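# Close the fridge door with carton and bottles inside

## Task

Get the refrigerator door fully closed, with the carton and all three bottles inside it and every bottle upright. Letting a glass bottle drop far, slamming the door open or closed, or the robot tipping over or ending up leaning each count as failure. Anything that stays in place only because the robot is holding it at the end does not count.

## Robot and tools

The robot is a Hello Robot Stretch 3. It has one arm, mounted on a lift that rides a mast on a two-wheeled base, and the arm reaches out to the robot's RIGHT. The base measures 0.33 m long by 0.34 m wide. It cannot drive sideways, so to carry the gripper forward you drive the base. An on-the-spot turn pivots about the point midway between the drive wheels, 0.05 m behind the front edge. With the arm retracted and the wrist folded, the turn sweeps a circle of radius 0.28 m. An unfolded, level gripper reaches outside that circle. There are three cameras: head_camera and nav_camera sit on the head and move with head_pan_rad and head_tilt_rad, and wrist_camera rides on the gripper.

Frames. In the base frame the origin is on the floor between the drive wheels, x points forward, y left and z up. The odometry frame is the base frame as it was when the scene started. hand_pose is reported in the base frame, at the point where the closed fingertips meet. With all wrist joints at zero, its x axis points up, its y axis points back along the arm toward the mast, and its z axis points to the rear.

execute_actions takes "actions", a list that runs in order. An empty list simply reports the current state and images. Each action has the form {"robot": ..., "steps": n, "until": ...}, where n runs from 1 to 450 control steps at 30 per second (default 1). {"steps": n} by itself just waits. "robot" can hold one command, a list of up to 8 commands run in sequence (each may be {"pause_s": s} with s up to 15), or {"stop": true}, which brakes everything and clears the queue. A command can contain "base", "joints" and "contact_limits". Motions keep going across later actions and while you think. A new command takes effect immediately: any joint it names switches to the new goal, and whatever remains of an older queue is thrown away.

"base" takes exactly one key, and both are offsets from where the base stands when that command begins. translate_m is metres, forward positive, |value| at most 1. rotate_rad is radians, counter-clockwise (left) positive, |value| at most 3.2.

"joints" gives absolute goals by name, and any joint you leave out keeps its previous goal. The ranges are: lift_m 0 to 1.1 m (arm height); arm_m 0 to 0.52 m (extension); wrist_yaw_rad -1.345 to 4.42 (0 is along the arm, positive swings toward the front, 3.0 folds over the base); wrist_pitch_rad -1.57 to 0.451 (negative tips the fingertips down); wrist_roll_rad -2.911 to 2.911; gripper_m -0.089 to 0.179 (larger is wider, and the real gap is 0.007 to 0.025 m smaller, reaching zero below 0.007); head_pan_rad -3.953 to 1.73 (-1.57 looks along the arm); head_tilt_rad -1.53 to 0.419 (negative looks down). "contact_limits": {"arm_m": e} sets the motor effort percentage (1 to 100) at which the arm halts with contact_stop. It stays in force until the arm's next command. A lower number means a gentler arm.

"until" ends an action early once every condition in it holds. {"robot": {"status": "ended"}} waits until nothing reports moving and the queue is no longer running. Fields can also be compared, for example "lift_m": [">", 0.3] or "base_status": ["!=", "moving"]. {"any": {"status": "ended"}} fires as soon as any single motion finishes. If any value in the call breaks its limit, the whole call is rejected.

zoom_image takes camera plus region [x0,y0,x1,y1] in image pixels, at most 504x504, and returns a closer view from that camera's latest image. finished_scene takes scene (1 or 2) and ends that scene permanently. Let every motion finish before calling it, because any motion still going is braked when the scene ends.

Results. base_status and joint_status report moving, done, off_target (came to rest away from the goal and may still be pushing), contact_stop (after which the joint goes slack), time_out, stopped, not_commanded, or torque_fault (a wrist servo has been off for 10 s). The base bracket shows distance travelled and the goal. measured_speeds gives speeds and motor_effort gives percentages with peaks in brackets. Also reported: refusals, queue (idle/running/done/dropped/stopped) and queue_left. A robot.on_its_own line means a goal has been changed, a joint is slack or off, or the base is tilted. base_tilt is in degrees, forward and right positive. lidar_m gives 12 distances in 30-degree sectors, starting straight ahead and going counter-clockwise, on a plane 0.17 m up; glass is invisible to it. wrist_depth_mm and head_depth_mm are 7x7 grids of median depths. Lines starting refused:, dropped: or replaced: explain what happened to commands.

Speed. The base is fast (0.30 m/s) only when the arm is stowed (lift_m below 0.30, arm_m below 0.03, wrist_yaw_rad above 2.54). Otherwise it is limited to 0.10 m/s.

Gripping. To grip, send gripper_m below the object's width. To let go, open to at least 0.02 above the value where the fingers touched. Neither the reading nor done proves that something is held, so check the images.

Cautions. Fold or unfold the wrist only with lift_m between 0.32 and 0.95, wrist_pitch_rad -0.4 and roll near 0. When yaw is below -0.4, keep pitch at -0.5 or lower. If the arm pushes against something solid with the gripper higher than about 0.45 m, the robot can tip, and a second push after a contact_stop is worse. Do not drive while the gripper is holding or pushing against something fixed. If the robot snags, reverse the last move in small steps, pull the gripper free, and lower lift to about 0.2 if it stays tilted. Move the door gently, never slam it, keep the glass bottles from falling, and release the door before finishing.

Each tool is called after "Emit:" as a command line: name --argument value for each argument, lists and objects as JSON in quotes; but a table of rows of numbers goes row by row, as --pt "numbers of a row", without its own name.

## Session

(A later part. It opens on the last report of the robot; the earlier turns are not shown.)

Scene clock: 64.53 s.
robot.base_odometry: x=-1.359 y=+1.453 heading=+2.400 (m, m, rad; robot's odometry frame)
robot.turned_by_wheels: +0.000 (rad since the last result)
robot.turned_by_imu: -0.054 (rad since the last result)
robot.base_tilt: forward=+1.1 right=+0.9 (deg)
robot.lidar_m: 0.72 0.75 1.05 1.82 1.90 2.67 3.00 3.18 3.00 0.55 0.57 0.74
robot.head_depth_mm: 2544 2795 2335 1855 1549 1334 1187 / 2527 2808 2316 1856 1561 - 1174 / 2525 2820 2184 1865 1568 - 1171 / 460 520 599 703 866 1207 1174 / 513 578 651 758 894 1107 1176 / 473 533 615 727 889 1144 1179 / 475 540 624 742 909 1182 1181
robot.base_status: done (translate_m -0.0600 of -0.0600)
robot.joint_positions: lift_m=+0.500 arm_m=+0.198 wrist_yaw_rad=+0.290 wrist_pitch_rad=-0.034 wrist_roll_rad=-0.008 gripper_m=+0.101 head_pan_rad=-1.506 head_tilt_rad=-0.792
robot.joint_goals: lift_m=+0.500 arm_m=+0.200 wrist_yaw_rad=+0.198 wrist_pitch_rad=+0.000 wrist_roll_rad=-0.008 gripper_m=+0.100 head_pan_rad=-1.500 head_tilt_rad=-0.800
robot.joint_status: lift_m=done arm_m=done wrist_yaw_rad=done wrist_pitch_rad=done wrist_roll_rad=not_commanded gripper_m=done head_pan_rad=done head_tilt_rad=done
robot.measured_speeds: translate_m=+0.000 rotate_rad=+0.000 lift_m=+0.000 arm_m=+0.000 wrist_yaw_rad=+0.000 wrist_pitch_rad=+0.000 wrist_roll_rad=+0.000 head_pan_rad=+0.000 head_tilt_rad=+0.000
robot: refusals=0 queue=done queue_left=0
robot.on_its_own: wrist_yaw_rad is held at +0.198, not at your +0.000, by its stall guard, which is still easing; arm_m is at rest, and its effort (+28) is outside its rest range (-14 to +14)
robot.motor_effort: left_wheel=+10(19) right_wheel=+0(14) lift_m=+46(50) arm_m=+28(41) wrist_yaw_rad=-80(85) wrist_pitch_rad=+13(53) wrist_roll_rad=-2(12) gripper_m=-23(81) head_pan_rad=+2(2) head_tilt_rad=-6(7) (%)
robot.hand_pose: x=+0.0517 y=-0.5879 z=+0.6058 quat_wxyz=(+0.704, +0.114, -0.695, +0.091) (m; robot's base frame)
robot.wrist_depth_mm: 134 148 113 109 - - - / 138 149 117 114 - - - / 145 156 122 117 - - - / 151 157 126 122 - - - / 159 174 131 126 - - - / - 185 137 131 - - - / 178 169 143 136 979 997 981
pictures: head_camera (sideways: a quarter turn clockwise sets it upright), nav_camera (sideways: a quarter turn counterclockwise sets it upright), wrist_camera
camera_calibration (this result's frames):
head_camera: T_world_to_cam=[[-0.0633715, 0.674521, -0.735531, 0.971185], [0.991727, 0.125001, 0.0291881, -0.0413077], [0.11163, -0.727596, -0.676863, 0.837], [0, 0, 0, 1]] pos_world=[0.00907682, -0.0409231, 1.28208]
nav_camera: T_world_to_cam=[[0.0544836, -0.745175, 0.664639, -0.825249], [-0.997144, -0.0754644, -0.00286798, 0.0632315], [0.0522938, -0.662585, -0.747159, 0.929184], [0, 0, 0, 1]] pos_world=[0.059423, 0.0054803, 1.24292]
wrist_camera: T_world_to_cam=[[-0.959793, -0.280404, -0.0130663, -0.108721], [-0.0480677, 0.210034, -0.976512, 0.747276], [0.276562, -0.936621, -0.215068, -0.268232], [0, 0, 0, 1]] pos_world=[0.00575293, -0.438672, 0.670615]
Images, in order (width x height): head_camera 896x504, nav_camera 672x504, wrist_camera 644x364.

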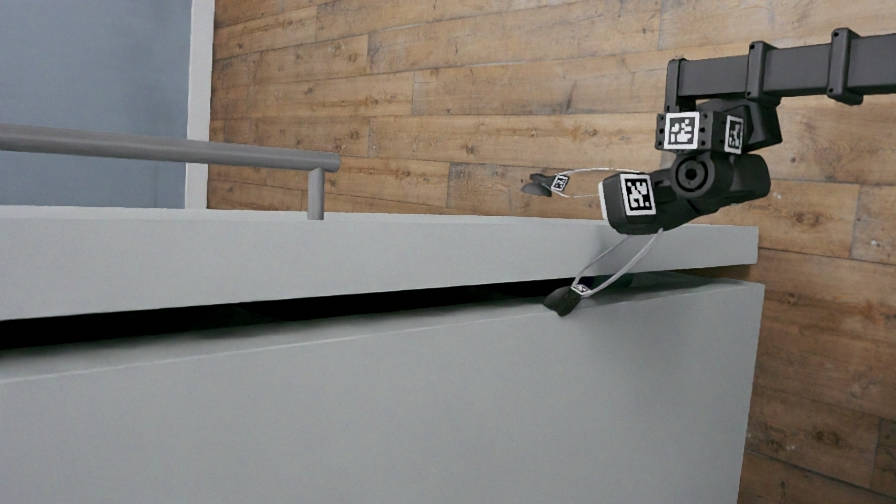

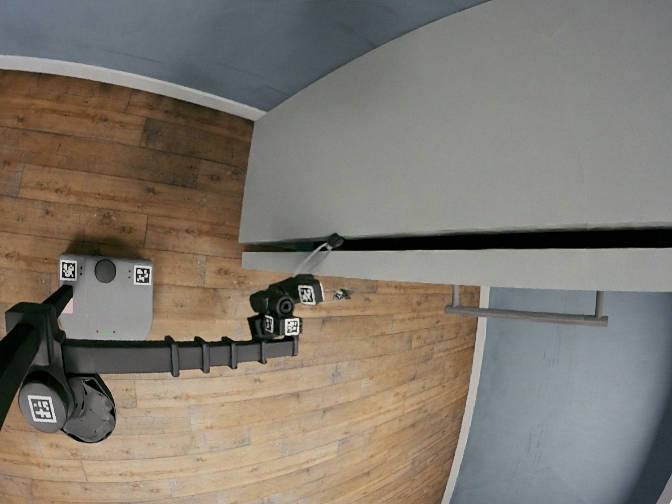

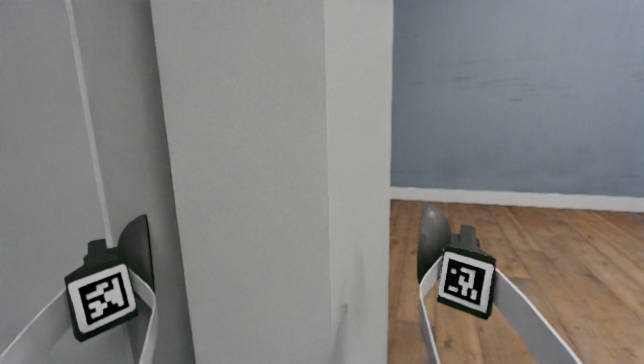

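Emit:
execute_actions --actions '[{"robot":[{"base":{"translate_m":0.04}},{"joints":{"arm_m":0,"wrist_yaw_rad":0}},{"base":{"translate_m":-0.8},"joints":{"lift_m":0.83}},{"base":{"rotate_rad":1.5},"joints":{"head_tilt_rad":-0.5}},{"base":{"translate_m":-0.58},"joints":{"arm_m":0.15,"gripper_m":0.13}}],"steps":450,"until":{"robot":{"status":"ended"}}},{"steps":450,"until":{"robot":{"status":"ended"}}}]'

Scene clock: 88.97 s.
robot.base_odometry: x=-0.377 y=+1.338 heading=-2.383 (m, m, rad; robot's odometry frame)
robot.turned_by_wheels: +1.500 (rad since the last result)
robot.turned_by_imu: +1.439 (rad since the last result)
robot.base_tilt: forward=+1.2 right=+1.0 (deg)
robot.lidar_m: 2.36 1.96 2.35 2.20 2.23 2.60 2.39 0.64 0.67 1.00 1.58 1.98
robot.head_depth_mm: 1215 1323 1240 1513 1374 - - / 1211 1328 1330 1545 1346 - - / 1198 1306 1237 1549 1351 - 1321 / 858 928 1012 1107 1242 1389 1362 / 1323 1429 1560 1702 1882 1652 1362 / 1319 1429 1552 1692 1867 1652 1361 / 1315 1425 1551 1689 1875 1648 1356
robot.base_status: done (translate_m -0.5800 of -0.5800)
robot.joint_positions: lift_m=+0.830 arm_m=+0.150 wrist_yaw_rad=+0.002 wrist_pitch_rad=-0.022 wrist_roll_rad=-0.016 gripper_m=+0.130 head_pan_rad=-1.506 head_tilt_rad=-0.507
robot.joint_goals: lift_m=+0.830 arm_m=+0.150 wrist_yaw_rad=+0.000 wrist_pitch_rad=+0.000 wrist_roll_rad=-0.016 gripper_m=+0.130 head_pan_rad=-1.500 head_tilt_rad=-0.500
robot.joint_status: lift_m=done arm_m=done wrist_yaw_rad=done wrist_pitch_rad=done wrist_roll_rad=not_commanded gripper_m=done head_pan_rad=done head_tilt_rad=done
robot.measured_speeds: translate_m=+0.000 rotate_rad=+0.000 lift_m=+0.000 arm_m=+0.000 wrist_yaw_rad=+0.000 wrist_pitch_rad=+0.000 wrist_roll_rad=+0.000 head_pan_rad=+0.000 head_tilt_rad=+0.000
robot: refusals=0 queue=done queue_left=0
robot.motor_effort: left_wheel=-3(28) right_wheel=+2(27) lift_m=+50(52) arm_m=+5(26) wrist_yaw_rad=-1(80) wrist_pitch_rad=+8(13) wrist_roll_rad=+0(4) gripper_m=+0(80) head_pan_rad=+2(2) head_tilt_rad=+5(33) (%)
robot.hand_pose: x=-0.0209 y=-0.5504 z=+0.9387 quat_wxyz=(+0.713, +0.009, -0.701, -0.007) (m; robot's base frame)
robot.wrist_depth_mm: - - 578 - 975 658 505 / - - - - - 679 498 / - - - - 940 698 505 / - - - - - 706 507 / - - - - - 669 507 / - - - - 988 - 512 / - - - 811 832 768 484
pictures: head_camera (sideways: a quarter turn clockwise sets it upright), nav_camera (sideways: a quarter turn counterclockwise sets it upright), wrist_camera
camera_calibration (this result's frames):
head_camera: T_world_to_cam=[[-0.0483677, 0.441443, -0.895985, 1.18029], [0.991339, 0.130871, 0.0109636, -0.0175864], [0.122098, -0.887694, -0.443949, 0.533918], [0, 0, 0, 1]] pos_world=[0.00933172, -0.0447733, 1.29475]
nav_camera: T_world_to_cam=[[0.0405932, -0.529143, 0.847561, -1.06359], [-0.997111, -0.0759611, 0.000332393, 0.0590652], [0.0642058, -0.845126, -0.530697, 0.64754], [0, 0, 0, 1]] pos_world=[0.0604933, -0.011051, 1.24509]
wrist_camera: T_world_to_cam=[[-0.99998, 0.00388229, -0.0050579, -0.0154276], [0.00574172, 0.20335, -0.979089, 1.06085], [-0.00277258, -0.979098, -0.203368, -0.181586], [0, 0, 0, 1]] pos_world=[-0.0220218, -0.393455, 1.00166]
Images, in order (width x height): head_camera 896x504, nav_camera 672x504, wrist_camera 644x364.

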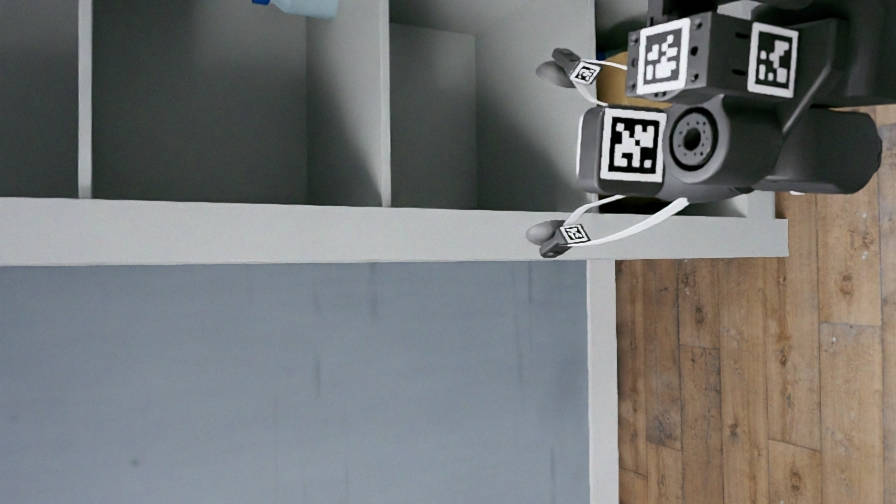

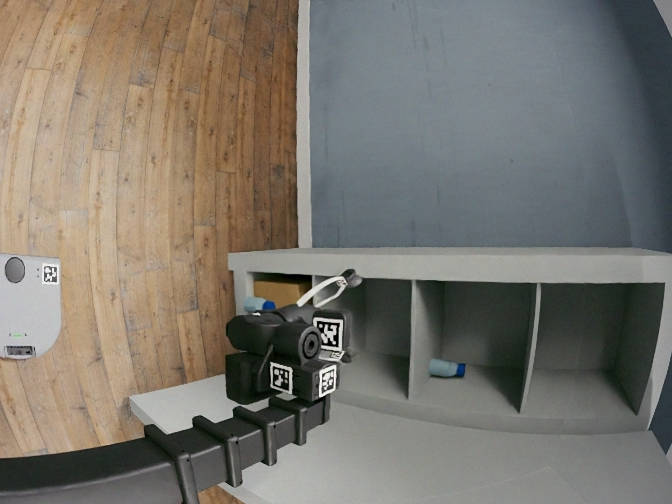

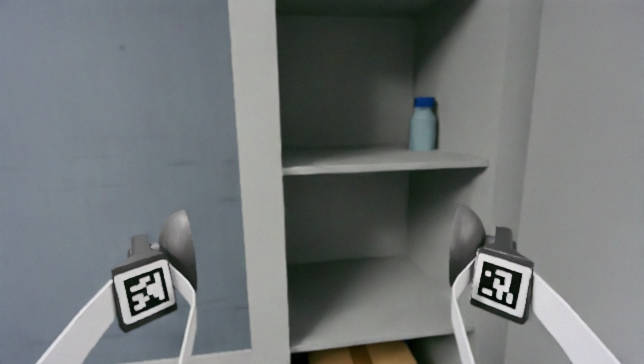

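Emit:
execute_actions --actions '[{"robot":[{"base":{"rotate_rad":-0.9},"joints":{"arm_m":0,"lift_m":0.1}},{"base":{"translate_m":0.4}},{"base":{"rotate_rad":0.95},"joints":{"head_tilt_rad":-0.9}},{"base":{"translate_m":-0.33}}],"steps":450,"until":{"robot":{"status":"ended"}}},{"steps":450,"until":{"robot":{"status":"ended"}}}]'

Scene clock: 108.53 s.
robot.base_odometry: x=-0.545 y=+1.633 heading=-2.333 (m, m, rad; robot's odometry frame)
robot.turned_by_wheels: +0.050 (rad since the last result)
robot.turned_by_imu: +0.056 (rad since the last result)
robot.base_tilt: forward=+1.2 right=+1.0 (deg)
robot.lidar_m: 2.48 2.17 2.65 2.51 2.56 2.41 0.41 0.41 0.57 0.67 1.26 1.64
robot.head_depth_mm: 940 774 1212 1090 1336 1268 1132 / 941 780 1215 1094 1290 1269 1135 / 946 782 1219 1102 1257 1272 1159 / 882 731 999 1046 1318 1283 1140 / 601 707 1416 1630 1463 1284 1141 / 1125 1295 1527 1698 1477 1285 1144 / 1124 1298 1532 1702 1479 1290 1146
robot.base_status: done (translate_m -0.3300 of -0.3300)
robot.joint_positions: lift_m=+0.100 arm_m=+0.003 wrist_yaw_rad=+0.002 wrist_pitch_rad=-0.021 wrist_roll_rad=-0.016 gripper_m=+0.130 head_pan_rad=-1.506 head_tilt_rad=-0.889
robot.joint_goals: lift_m=+0.100 arm_m=+0.000 wrist_yaw_rad=+0.000 wrist_pitch_rad=+0.000 wrist_roll_rad=-0.016 gripper_m=+0.130 head_pan_rad=-1.500 head_tilt_rad=-0.900
robot.joint_status: lift_m=done arm_m=done wrist_yaw_rad=done wrist_pitch_rad=done wrist_roll_rad=not_commanded gripper_m=done head_pan_rad=done head_tilt_rad=done
robot.measured_speeds: translate_m=+0.000 rotate_rad=+0.000 lift_m=+0.000 arm_m=+0.000 wrist_yaw_rad=+0.000 wrist_pitch_rad=+0.000 wrist_roll_rad=+0.000 head_pan_rad=+0.000 head_tilt_rad=+0.000
robot: refusals=0 queue=done queue_left=0
robot.motor_effort: left_wheel=-4(12) right_wheel=+2(4) lift_m=+25(50) arm_m=-4(4) wrist_yaw_rad=-1(1) wrist_pitch_rad=+8(8) wrist_roll_rad=+0(0) gripper_m=+1(0) head_pan_rad=+2(2) head_tilt_rad=-7(40) (%)
robot.hand_pose: x=-0.0210 y=-0.4037 z=+0.2096 quat_wxyz=(+0.713, +0.008, -0.701, -0.007) (m; robot's base frame)
robot.wrist_depth_mm: 907 897 460 644 666 557 449 / 923 934 445 472 488 562 458 / 936 938 435 481 499 568 445 / 994 990 452 461 518 563 445 / 842 861 463 472 497 506 444 / 563 - 481 519 509 - 477 / 435 402 418 417 411 410 406
pictures: head_camera (sideways: a quarter turn clockwise sets it upright), nav_camera (sideways: a quarter turn counterclockwise sets it upright), wrist_camera
camera_calibration (this result's frames):
head_camera: T_world_to_cam=[[-0.0678686, 0.742476, -0.666426, 0.881157], [0.991911, 0.122032, 0.034942, -0.0487957], [0.107269, -0.658664, -0.744752, 0.925322], [0, 0, 0, 1]] pos_world=[0.00894557, -0.0388073, 1.27807]
nav_camera: T_world_to_cam=[[0.0585252, -0.805945, 0.58909, -0.726837], [-0.997155, -0.0752758, -0.00392038, 0.0646012], [0.0475038, -0.587184, -0.808058, 1.0084], [0, 0, 0, 1]] pos_world=[0.059053, 0.0111881, 1.24327]
wrist_camera: T_world_to_cam=[[-0.999979, 0.00412989, -0.00505999, -0.019648], [0.00579308, 0.203014, -0.979159, 0.317054], [-0.00301657, -0.979167, -0.203033, -0.186353], [0, 0, 0, 1]] pos_world=[-0.0220465, -0.246756, 0.272511]
Images, in order (width x height): head_camera 896x504, nav_camera 672x504, wrist_camera 644x364.

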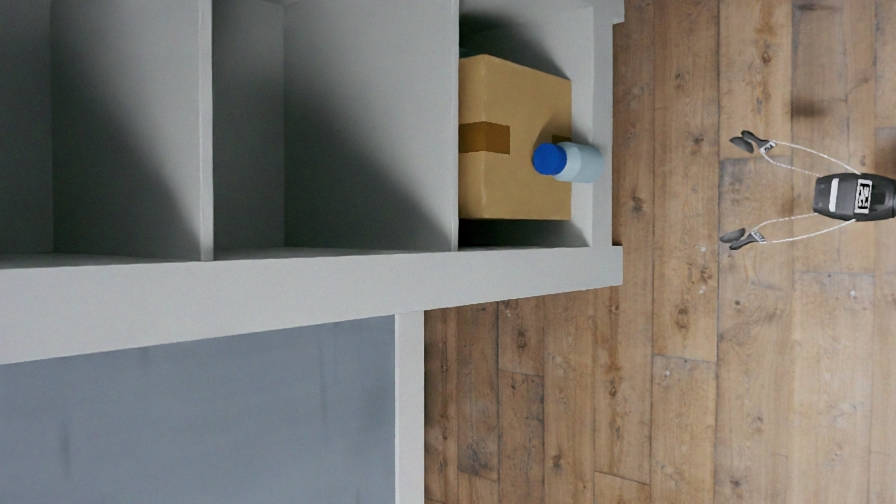

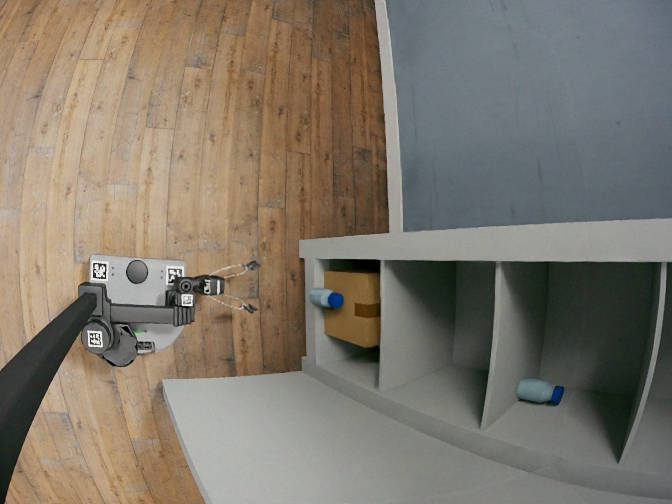

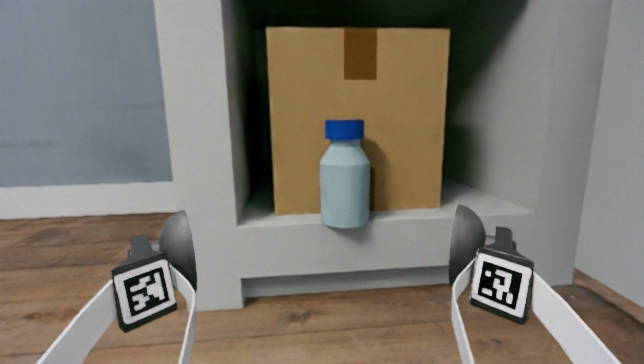

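Emit:
execute_actions --actions '[{"robot":[{"base":{"translate_m":-0.03},"joints":{"arm_m":0.15,"lift_m":0.06}},{"joints":{"arm_m":0.285}}],"steps":450,"until":{"robot":{"status":"ended"}}}]'

Scene clock: 110.80 s.
robot.base_odometry: x=-0.525 y=+1.655 heading=-2.333 (m, m, rad; robot's odometry frame)
robot.turned_by_wheels: +0.000 (rad since the last result)
robot.turned_by_imu: +0.000 (rad since the last result)
robot.base_tilt: forward=+1.2 right=+1.0 (deg)
robot.lidar_m: 2.51 2.20 2.64 2.51 2.55 2.38 0.38 0.38 0.52 0.68 0.70 1.65
robot.head_depth_mm: 945 776 1194 1094 1334 1278 1132 / 948 779 1222 1097 1305 1284 1131 / 950 783 1223 1101 1283 1304 1106 / 923 787 1172 1076 1309 1278 1138 / 615 696 816 1091 1409 1283 1148 / 1089 1294 1531 1700 1470 1286 1146 / 1127 1301 1536 1706 1478 1297 1149
robot.base_status: done (translate_m -0.0300 of -0.0300)
robot.joint_positions: lift_m=+0.073 arm_m=+0.150 wrist_yaw_rad=+0.001 wrist_pitch_rad=-0.023 wrist_roll_rad=-0.016 gripper_m=+0.130 head_pan_rad=-1.506 head_tilt_rad=-0.889
robot.joint_goals: lift_m=+0.073 arm_m=+0.150 wrist_yaw_rad=+0.000 wrist_pitch_rad=+0.000 wrist_roll_rad=-0.016 gripper_m=+0.130 head_pan_rad=-1.500 head_tilt_rad=-0.900
robot.joint_status: lift_m=contact_stop arm_m=done wrist_yaw_rad=done wrist_pitch_rad=done wrist_roll_rad=not_commanded gripper_m=done head_pan_rad=done head_tilt_rad=done
robot.measured_speeds: translate_m=+0.000 rotate_rad=+0.000 lift_m=+0.000 arm_m=+0.000 wrist_yaw_rad=+0.000 wrist_pitch_rad=+0.000 wrist_roll_rad=+0.000 head_pan_rad=+0.000 head_tilt_rad=+0.000
robot: refusals=0 queue=dropped queue_left=0
robot.on_its_own: lift_m is slack since a contact_stop, until your next command for it (your +0.060 is given up)
robot.motor_effort: left_wheel=-3(11) right_wheel=+2(1) lift_m=+37(80) arm_m=+5(27) wrist_yaw_rad=-1(1) wrist_pitch_rad=+9(40) wrist_roll_rad=+0(0) gripper_m=+1(0) head_pan_rad=+2(2) head_tilt_rad=-7(7) (%)
robot.hand_pose: x=-0.0211 y=-0.5503 z=+0.1822 quat_wxyz=(+0.713, +0.009, -0.701, -0.008) (m; robot's base frame)
robot.wrist_depth_mm: 262 267 316 321 331 466 346 / 271 273 327 330 344 468 347 / 537 283 337 292 351 476 349 / 814 291 348 289 366 473 351 / 679 297 348 308 339 365 353 / 482 - 317 328 337 - 362 / 393 317 360 366 373 365 362
pictures: head_camera (sideways: a quarter turn clockwise sets it upright), nav_camera (sideways: a quarter turn counterclockwise sets it upright), wrist_camera
ARM HIT: the arm struck its own base hard.
dropped: robot: command 0 of its queue: lift_m: contact_stop
camera_calibration (this result's frames):
head_camera: T_world_to_cam=[[-0.0678808, 0.742652, -0.666229, 0.8809], [0.991911, 0.122024, 0.0349573, -0.0488155], [0.107257, -0.658467, -0.744928, 0.92555], [0, 0, 0, 1]] pos_world=[0.0089452, -0.038801, 1.27806]
nav_camera: T_world_to_cam=[[0.0585362, -0.806101, 0.588876, -0.726559], [-0.997155, -0.0752758, -0.0039232, 0.0646049], [0.0474906, -0.586971, -0.808214, 1.0086], [0, 0, 0, 1]] pos_world=[0.059052, 0.0112036, 1.24327]
wrist_camera: T_world_to_cam=[[-0.999977, 0.00453407, -0.0050016, -0.0190712], [0.00582248, 0.204304, -0.97889, 0.320651], [-0.00341651, -0.978897, -0.204326, -0.335135], [0, 0, 0, 1]] pos_world=[-0.0220828, -0.393486, 0.24531]
Images, in order (width x height): head_camera 896x504, nav_camera 672x504, wrist_camera 644x364.

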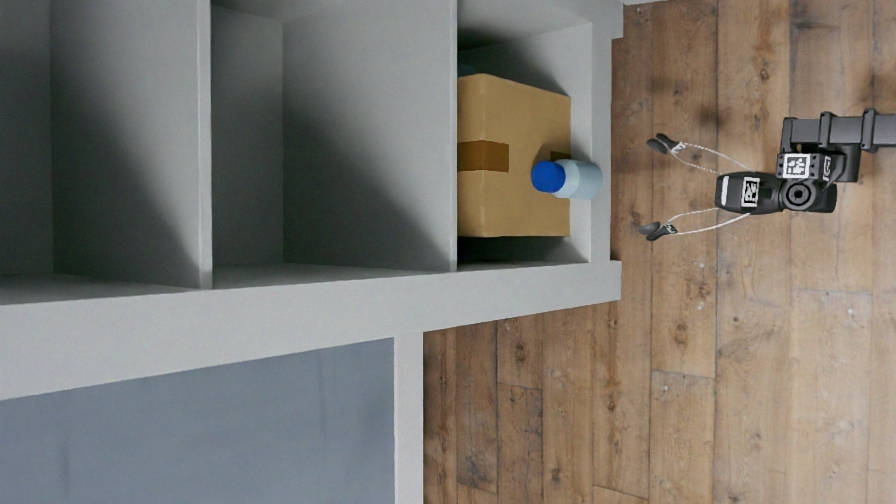

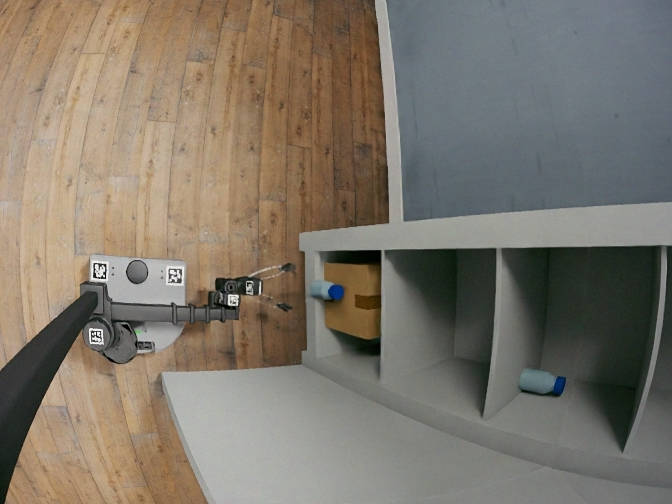

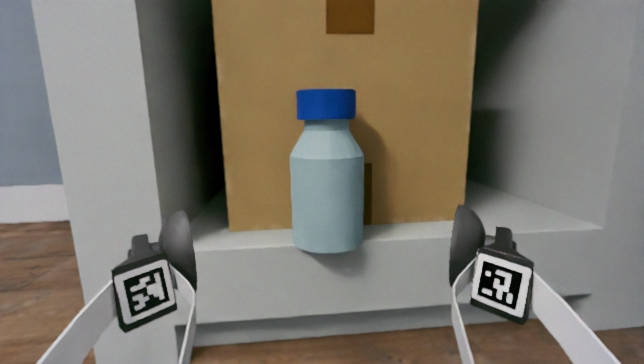

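Emit:
execute_actions --actions '[{"robot":[{"joints":{"lift_m":0.06}},{"joints":{"arm_m":0.275}}],"steps":450,"until":{"robot":{"status":"ended"}}}]'

Scene clock: 113.63 s.
robot.base_odometry: x=-0.525 y=+1.655 heading=-2.333 (m, m, rad; robot's odometry frame)
robot.turned_by_wheels: +0.000 (rad since the last result)
robot.turned_by_imu: +0.001 (rad since the last result)
robot.base_tilt: forward=+1.2 right=+1.0 (deg)
robot.lidar_m: 2.51 2.19 2.65 2.51 2.56 2.38 0.38 0.38 0.52 0.69 0.70 1.64
robot.head_depth_mm: 942 776 1190 1091 1327 1274 1129 / 945 778 1216 1094 1313 1292 1133 / 950 782 1217 1101 1253 1304 1139 / 921 788 1169 1081 1314 1283 1138 / 614 694 817 1094 1413 1283 1143 / 1087 1302 1533 1702 1472 1284 1150 / 1131 1298 1534 1699 1467 1291 1146
robot.base_status: done (translate_m -0.0300 of -0.0300)
robot.joint_positions: lift_m=+0.060 arm_m=+0.275 wrist_yaw_rad=+0.001 wrist_pitch_rad=-0.022 wrist_roll_rad=-0.016 gripper_m=+0.130 head_pan_rad=-1.506 head_tilt_rad=-0.889
robot.joint_goals: lift_m=+0.060 arm_m=+0.275 wrist_yaw_rad=+0.000 wrist_pitch_rad=+0.000 wrist_roll_rad=-0.016 gripper_m=+0.130 head_pan_rad=-1.500 head_tilt_rad=-0.900
robot.joint_status: lift_m=done arm_m=done wrist_yaw_rad=done wrist_pitch_rad=done wrist_roll_rad=not_commanded gripper_m=done head_pan_rad=done head_tilt_rad=done
robot.measured_speeds: translate_m=+0.000 rotate_rad=+0.000 lift_m=+0.000 arm_m=+0.000 wrist_yaw_rad=+0.000 wrist_pitch_rad=+0.000 wrist_roll_rad=+0.000 head_pan_rad=+0.000 head_tilt_rad=+0.000
robot: refusals=0 queue=done queue_left=0
robot.motor_effort: left_wheel=-3(3) right_wheel=+2(2) lift_m=+25(38) arm_m=+4(6) wrist_yaw_rad=-1(1) wrist_pitch_rad=+8(9) wrist_roll_rad=+0(0) gripper_m=+0(0) head_pan_rad=+2(2) head_tilt_rad=-8(7) (%)
robot.hand_pose: x=-0.0211 y=-0.6754 z=+0.1694 quat_wxyz=(+0.713, +0.009, -0.701, -0.008) (m; robot's base frame)
robot.wrist_depth_mm: 193 243 197 201 209 215 322 / 191 241 203 153 215 223 340 / 189 256 209 159 222 229 340 / 187 255 216 154 229 237 342 / 185 251 223 159 237 246 294 / 183 - 213 165 200 - 214 / - 184 191 196 203 210 218
pictures: head_camera (sideways: a quarter turn clockwise sets it upright), nav_camera (sideways: a quarter turn counterclockwise sets it upright), wrist_camera
camera_calibration (this result's frames):
head_camera: T_world_to_cam=[[-0.0678809, 0.742652, -0.666229, 0.8809], [0.991911, 0.122024, 0.0349573, -0.0488155], [0.107257, -0.658467, -0.744928, 0.92555], [0, 0, 0, 1]] pos_world=[0.00894521, -0.038801, 1.27806]
nav_camera: T_world_to_cam=[[0.0585363, -0.806101, 0.588876, -0.726559], [-0.997155, -0.075276, -0.0039232, 0.0646049], [0.0474907, -0.586971, -0.808214, 1.0086], [0, 0, 0, 1]] pos_world=[0.0590519, 0.0112036, 1.24327]
wrist_camera: T_world_to_cam=[[-0.999977, 0.00453051, -0.00500475, -0.01857], [0.00582293, 0.203758, -0.979004, 0.333328], [-0.00341563, -0.979011, -0.203779, -0.460297], [0, 0, 0, 1]] pos_world=[-0.0220827, -0.51847, 0.232438]
Images, in order (width x height): head_camera 896x504, nav_camera 672x504, wrist_camera 644x364.

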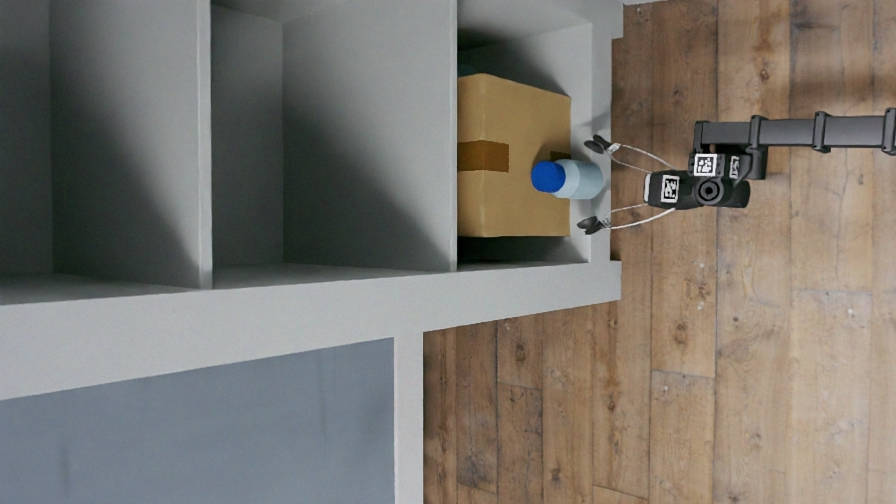

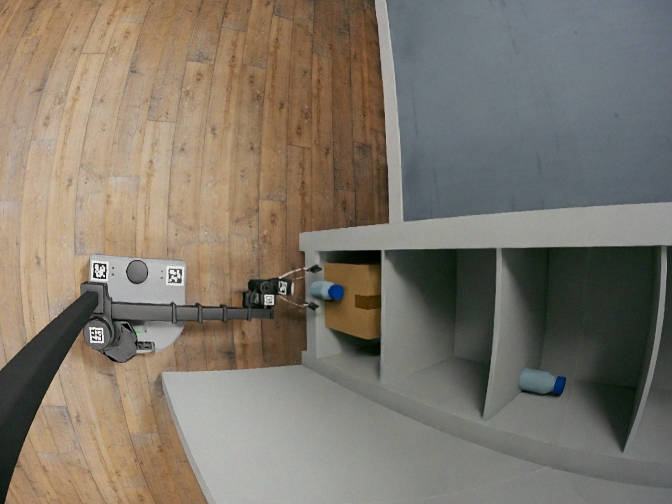

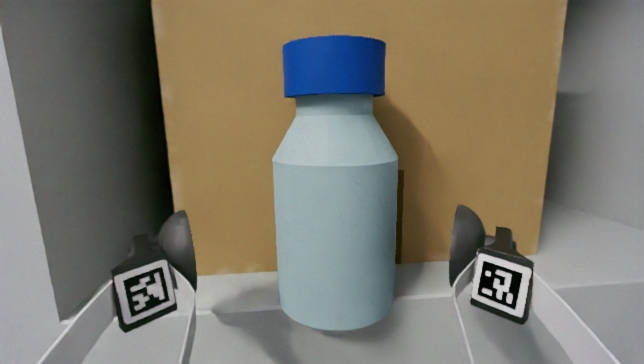

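Emit:
execute_actions --actions '[{"robot":[{"joints":{"lift_m":0.075}},{"joints":{"arm_m":0.31}},{"joints":{"gripper_m":0.02}},{"joints":{"lift_m":0.09}},{"joints":{"arm_m":0.2}}],"steps":450,"until":{"robot":{"status":"ended"}}}]'

Emit:
execute_actions --actions '[{"robot":[{"joints":{"lift_m":0.54}},{"joints":{"arm_m":0.42}},{"joints":{"lift_m":0.505}}],"steps":450,"until":{"robot":{"status":"ended"}}}]'

Scene clock: 122.63 s.
robot.base_odometry: x=-0.525 y=+1.655 heading=-2.333 (m, m, rad; robot's odometry frame)
robot.turned_by_wheels: +0.000 (rad since the last result)
robot.turned_by_imu: +0.002 (rad since the last result)
robot.base_tilt: forward=+1.2 right=+1.1 (deg)
robot.lidar_m: 2.50 2.20 2.64 2.51 2.56 2.38 0.38 0.38 0.52 0.56 0.70 1.64
robot.head_depth_mm: 943 776 1188 1087 1325 1273 1127 / 948 776 1216 1100 1306 1276 1139 / 951 782 1225 1101 1247 1303 1120 / 924 784 1175 1079 1318 1282 1135 / 612 694 819 1084 1412 1286 1145 / 1085 1296 1529 1702 1468 1291 1148 / 1131 1299 1530 1710 1472 1289 1145
robot.base_status: done (translate_m -0.0300 of -0.0300)
robot.joint_positions: lift_m=+0.089 arm_m=+0.200 wrist_yaw_rad=-0.002 wrist_pitch_rad=-0.064 wrist_roll_rad=-0.016 gripper_m=+0.021 head_pan_rad=-1.506 head_tilt_rad=-0.889
robot.joint_goals: lift_m=+0.090 arm_m=+0.200 wrist_yaw_rad=+0.000 wrist_pitch_rad=+0.000 wrist_roll_rad=-0.016 gripper_m=+0.020 head_pan_rad=-1.500 head_tilt_rad=-0.900
robot.joint_status: lift_m=done arm_m=done wrist_yaw_rad=done wrist_pitch_rad=done wrist_roll_rad=not_commanded gripper_m=done head_pan_rad=done head_tilt_rad=done
robot.measured_speeds: translate_m=+0.000 rotate_rad=+0.000 lift_m=+0.000 arm_m=+0.000 wrist_yaw_rad=+0.000 wrist_pitch_rad=+0.000 wrist_roll_rad=+0.000 head_pan_rad=+0.000 head_tilt_rad=+0.000
robot: refusals=0 queue=done queue_left=0
robot.motor_effort: left_wheel=-5(7) right_wheel=+3(5) lift_m=+55(56) arm_m=-4(4) wrist_yaw_rad=+2(7) wrist_pitch_rad=+24(24) wrist_roll_rad=+0(0) gripper_m=-18(91) head_pan_rad=+2(2) head_tilt_rad=-7(7) (%)
robot.hand_pose: x=-0.0221 y=-0.5994 z=+0.1878 quat_wxyz=(+0.713, +0.022, -0.701, -0.023) (m; robot's base frame)
robot.wrist_depth_mm: 211 279 263 270 278 405 339 / 218 275 270 114 287 411 342 / 225 271 285 124 301 435 341 / 235 267 291 123 310 426 348 / 245 265 214 118 130 327 320 / 255 261 133 122 133 299 309 / 271 270 277 127 299 345 333
pictures: head_camera (sideways: a quarter turn clockwise sets it upright), nav_camera (sideways: a quarter turn counterclockwise sets it upright), wrist_camera
camera_calibration (this result's frames):
head_camera: T_world_to_cam=[[-0.0678807, 0.742652, -0.666229, 0.8809], [0.991911, 0.122024, 0.0349573, -0.0488155], [0.107257, -0.658467, -0.744928, 0.92555], [0, 0, 0, 1]] pos_world=[0.0089452, -0.038801, 1.27806]
nav_camera: T_world_to_cam=[[0.0585361, -0.806101, 0.588876, -0.726559], [-0.997155, -0.0752757, -0.0039232, 0.0646049], [0.0474906, -0.586971, -0.808214, 1.0086], [0, 0, 0, 1]] pos_world=[0.059052, 0.0112036, 1.24327]
wrist_camera: T_world_to_cam=[[-0.999952, 0.00853123, -0.00475415, -0.0174375], [0.0066946, 0.244315, -0.969673, 0.358475], [-0.00711099, -0.969658, -0.244361, -0.369067], [0, 0, 0, 1]] pos_world=[-0.022461, -0.445301, 0.257335]
Images, in order (width x height): head_camera 896x504, nav_camera 672x504, wrist_camera 644x364.

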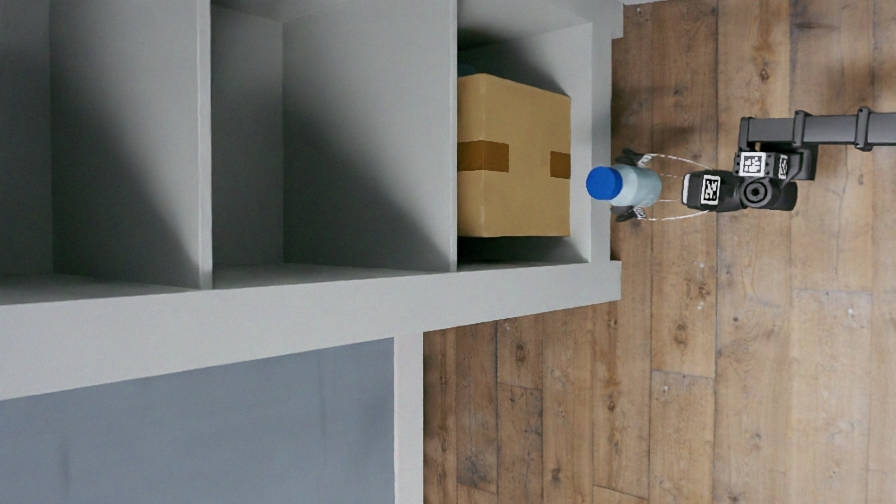

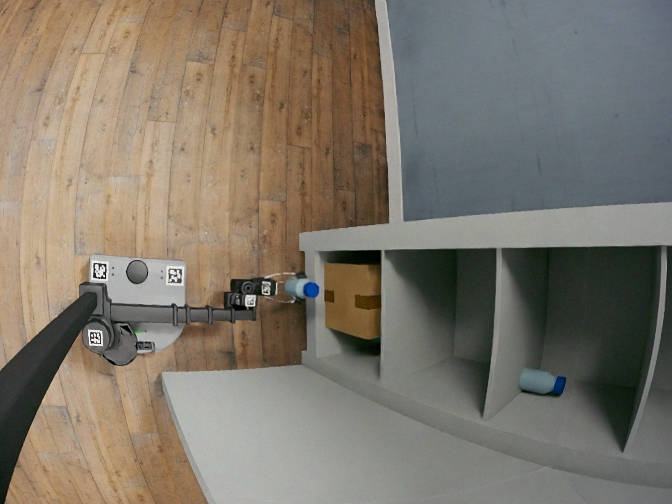

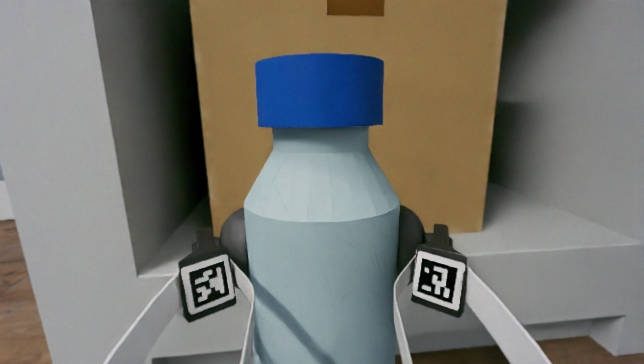

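Scene clock: 131.20 s.
robot.base_odometry: x=-0.525 y=+1.655 heading=-2.333 (m, m, rad; robot's odometry frame)
robot.turned_by_wheels: +0.000 (rad since the last result)
robot.turned_by_imu: +0.002 (rad since the last result)
robot.base_tilt: forward=+1.2 right=+1.1 (deg)
robot.lidar_m: 2.51 2.20 2.65 2.51 2.56 2.38 0.38 0.38 0.52 0.69 0.70 1.65
robot.head_depth_mm: 946 772 1190 1094 1307 1270 1131 / 947 777 1222 - 1296 1274 1132 / 945 781 1187 1103 1300 1275 1140 / 922 784 1170 1077 1310 1281 1139 / 614 694 817 1089 1412 1283 1140 / 1085 1296 1519 1707 1471 1287 1145 / 1128 1299 1541 1706 1478 1286 1147
robot.base_status: done (translate_m -0.0300 of -0.0300)
robot.joint_positions: lift_m=+0.505 arm_m=+0.420 wrist_yaw_rad=-0.002 wrist_pitch_rad=-0.065 wrist_roll_rad=-0.016 gripper_m=+0.021 head_pan_rad=-1.506 head_tilt_rad=-0.889
robot.joint_goals: lift_m=+0.505 arm_m=+0.420 wrist_yaw_rad=+0.000 wrist_pitch_rad=+0.000 wrist_roll_rad=-0.016 gripper_m=+0.020 head_pan_rad=-1.500 head_tilt_rad=-0.900
robot.joint_status: lift_m=done arm_m=done wrist_yaw_rad=done wrist_pitch_rad=done wrist_roll_rad=not_commanded gripper_m=done head_pan_rad=done head_tilt_rad=done
robot.measured_speeds: translate_m=+0.000 rotate_rad=+0.000 lift_m=+0.000 arm_m=+0.000 wrist_yaw_rad=+0.000 wrist_pitch_rad=+0.000 wrist_roll_rad=+0.000 head_pan_rad=+0.000 head_tilt_rad=+0.000
robot: refusals=0 queue=done queue_left=0
robot.motor_effort: left_wheel=-5(5) right_wheel=+3(3) lift_m=+30(56) arm_m=+5(5) wrist_yaw_rad=+2(3) wrist_pitch_rad=+25(25) wrist_roll_rad=+0(0) gripper_m=-19(19) head_pan_rad=+2(3) head_tilt_rad=-7(7) (%)
robot.hand_pose: x=-0.0220 y=-0.8188 z=+0.6032 quat_wxyz=(+0.713, +0.023, -0.701, -0.024) (m; robot's base frame)
robot.wrist_depth_mm: 211 314 422 430 443 448 320 / 209 312 435 115 459 458 321 / 208 309 455 124 482 468 325 / 205 304 469 122 498 472 329 / 203 298 267 118 130 415 331 / 202 274 133 122 133 303 299 / 200 234 232 127 228 239 235
pictures: head_camera (sideways: a quarter turn clockwise sets it upright), nav_camera (sideways: a quarter turn counterclockwise sets it upright), wrist_camera
camera_calibration (this result's frames):
head_camera: T_world_to_cam=[[-0.067881, 0.742652, -0.666229, 0.8809], [0.991911, 0.122024, 0.0349573, -0.0488155], [0.107257, -0.658467, -0.744928, 0.92555], [0, 0, 0, 1]] pos_world=[0.00894522, -0.038801, 1.27806]
nav_camera: T_world_to_cam=[[0.0585365, -0.806101, 0.588876, -0.726559], [-0.997155, -0.0752762, -0.00392319, 0.0646049], [0.0474909, -0.586971, -0.808214, 1.0086], [0, 0, 0, 1]] pos_world=[0.0590519, 0.0112036, 1.24327]
wrist_camera: T_world_to_cam=[[-0.999955, 0.00818331, -0.00474466, -0.013791], [0.00661081, 0.245809, -0.969296, 0.8159], [-0.00676577, -0.969284, -0.245852, -0.479085], [0, 0, 0, 1]] pos_world=[-0.0224255, -0.664812, 0.672999]
Images, in order (width x height): head_camera 896x504, nav_camera 672x504, wrist_camera 644x364.

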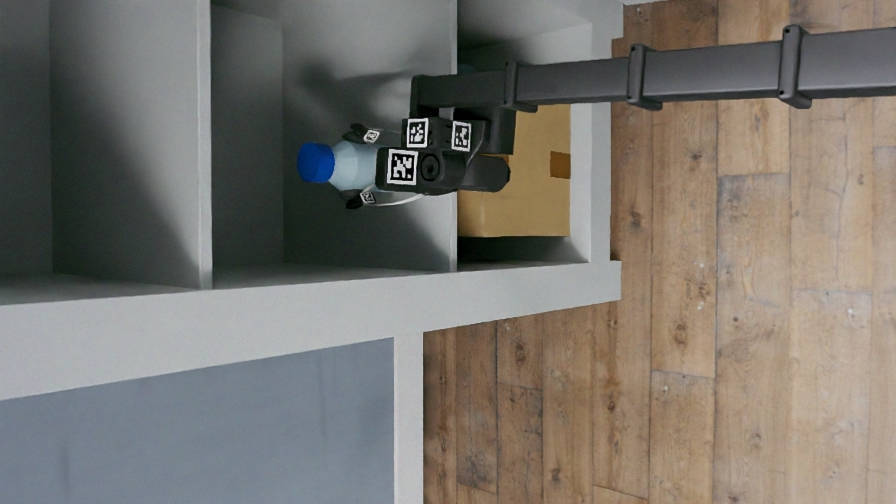

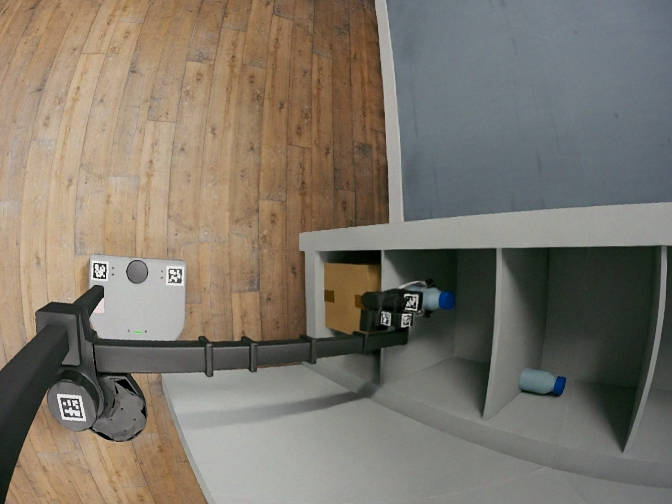

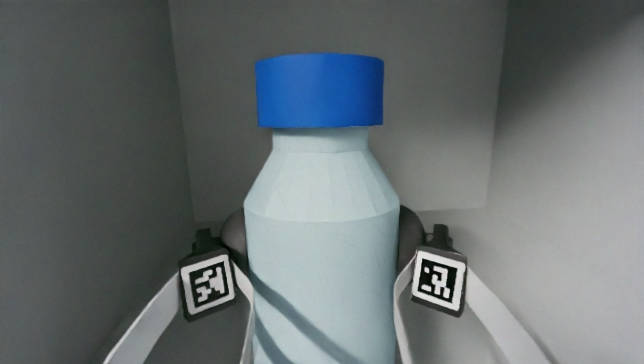

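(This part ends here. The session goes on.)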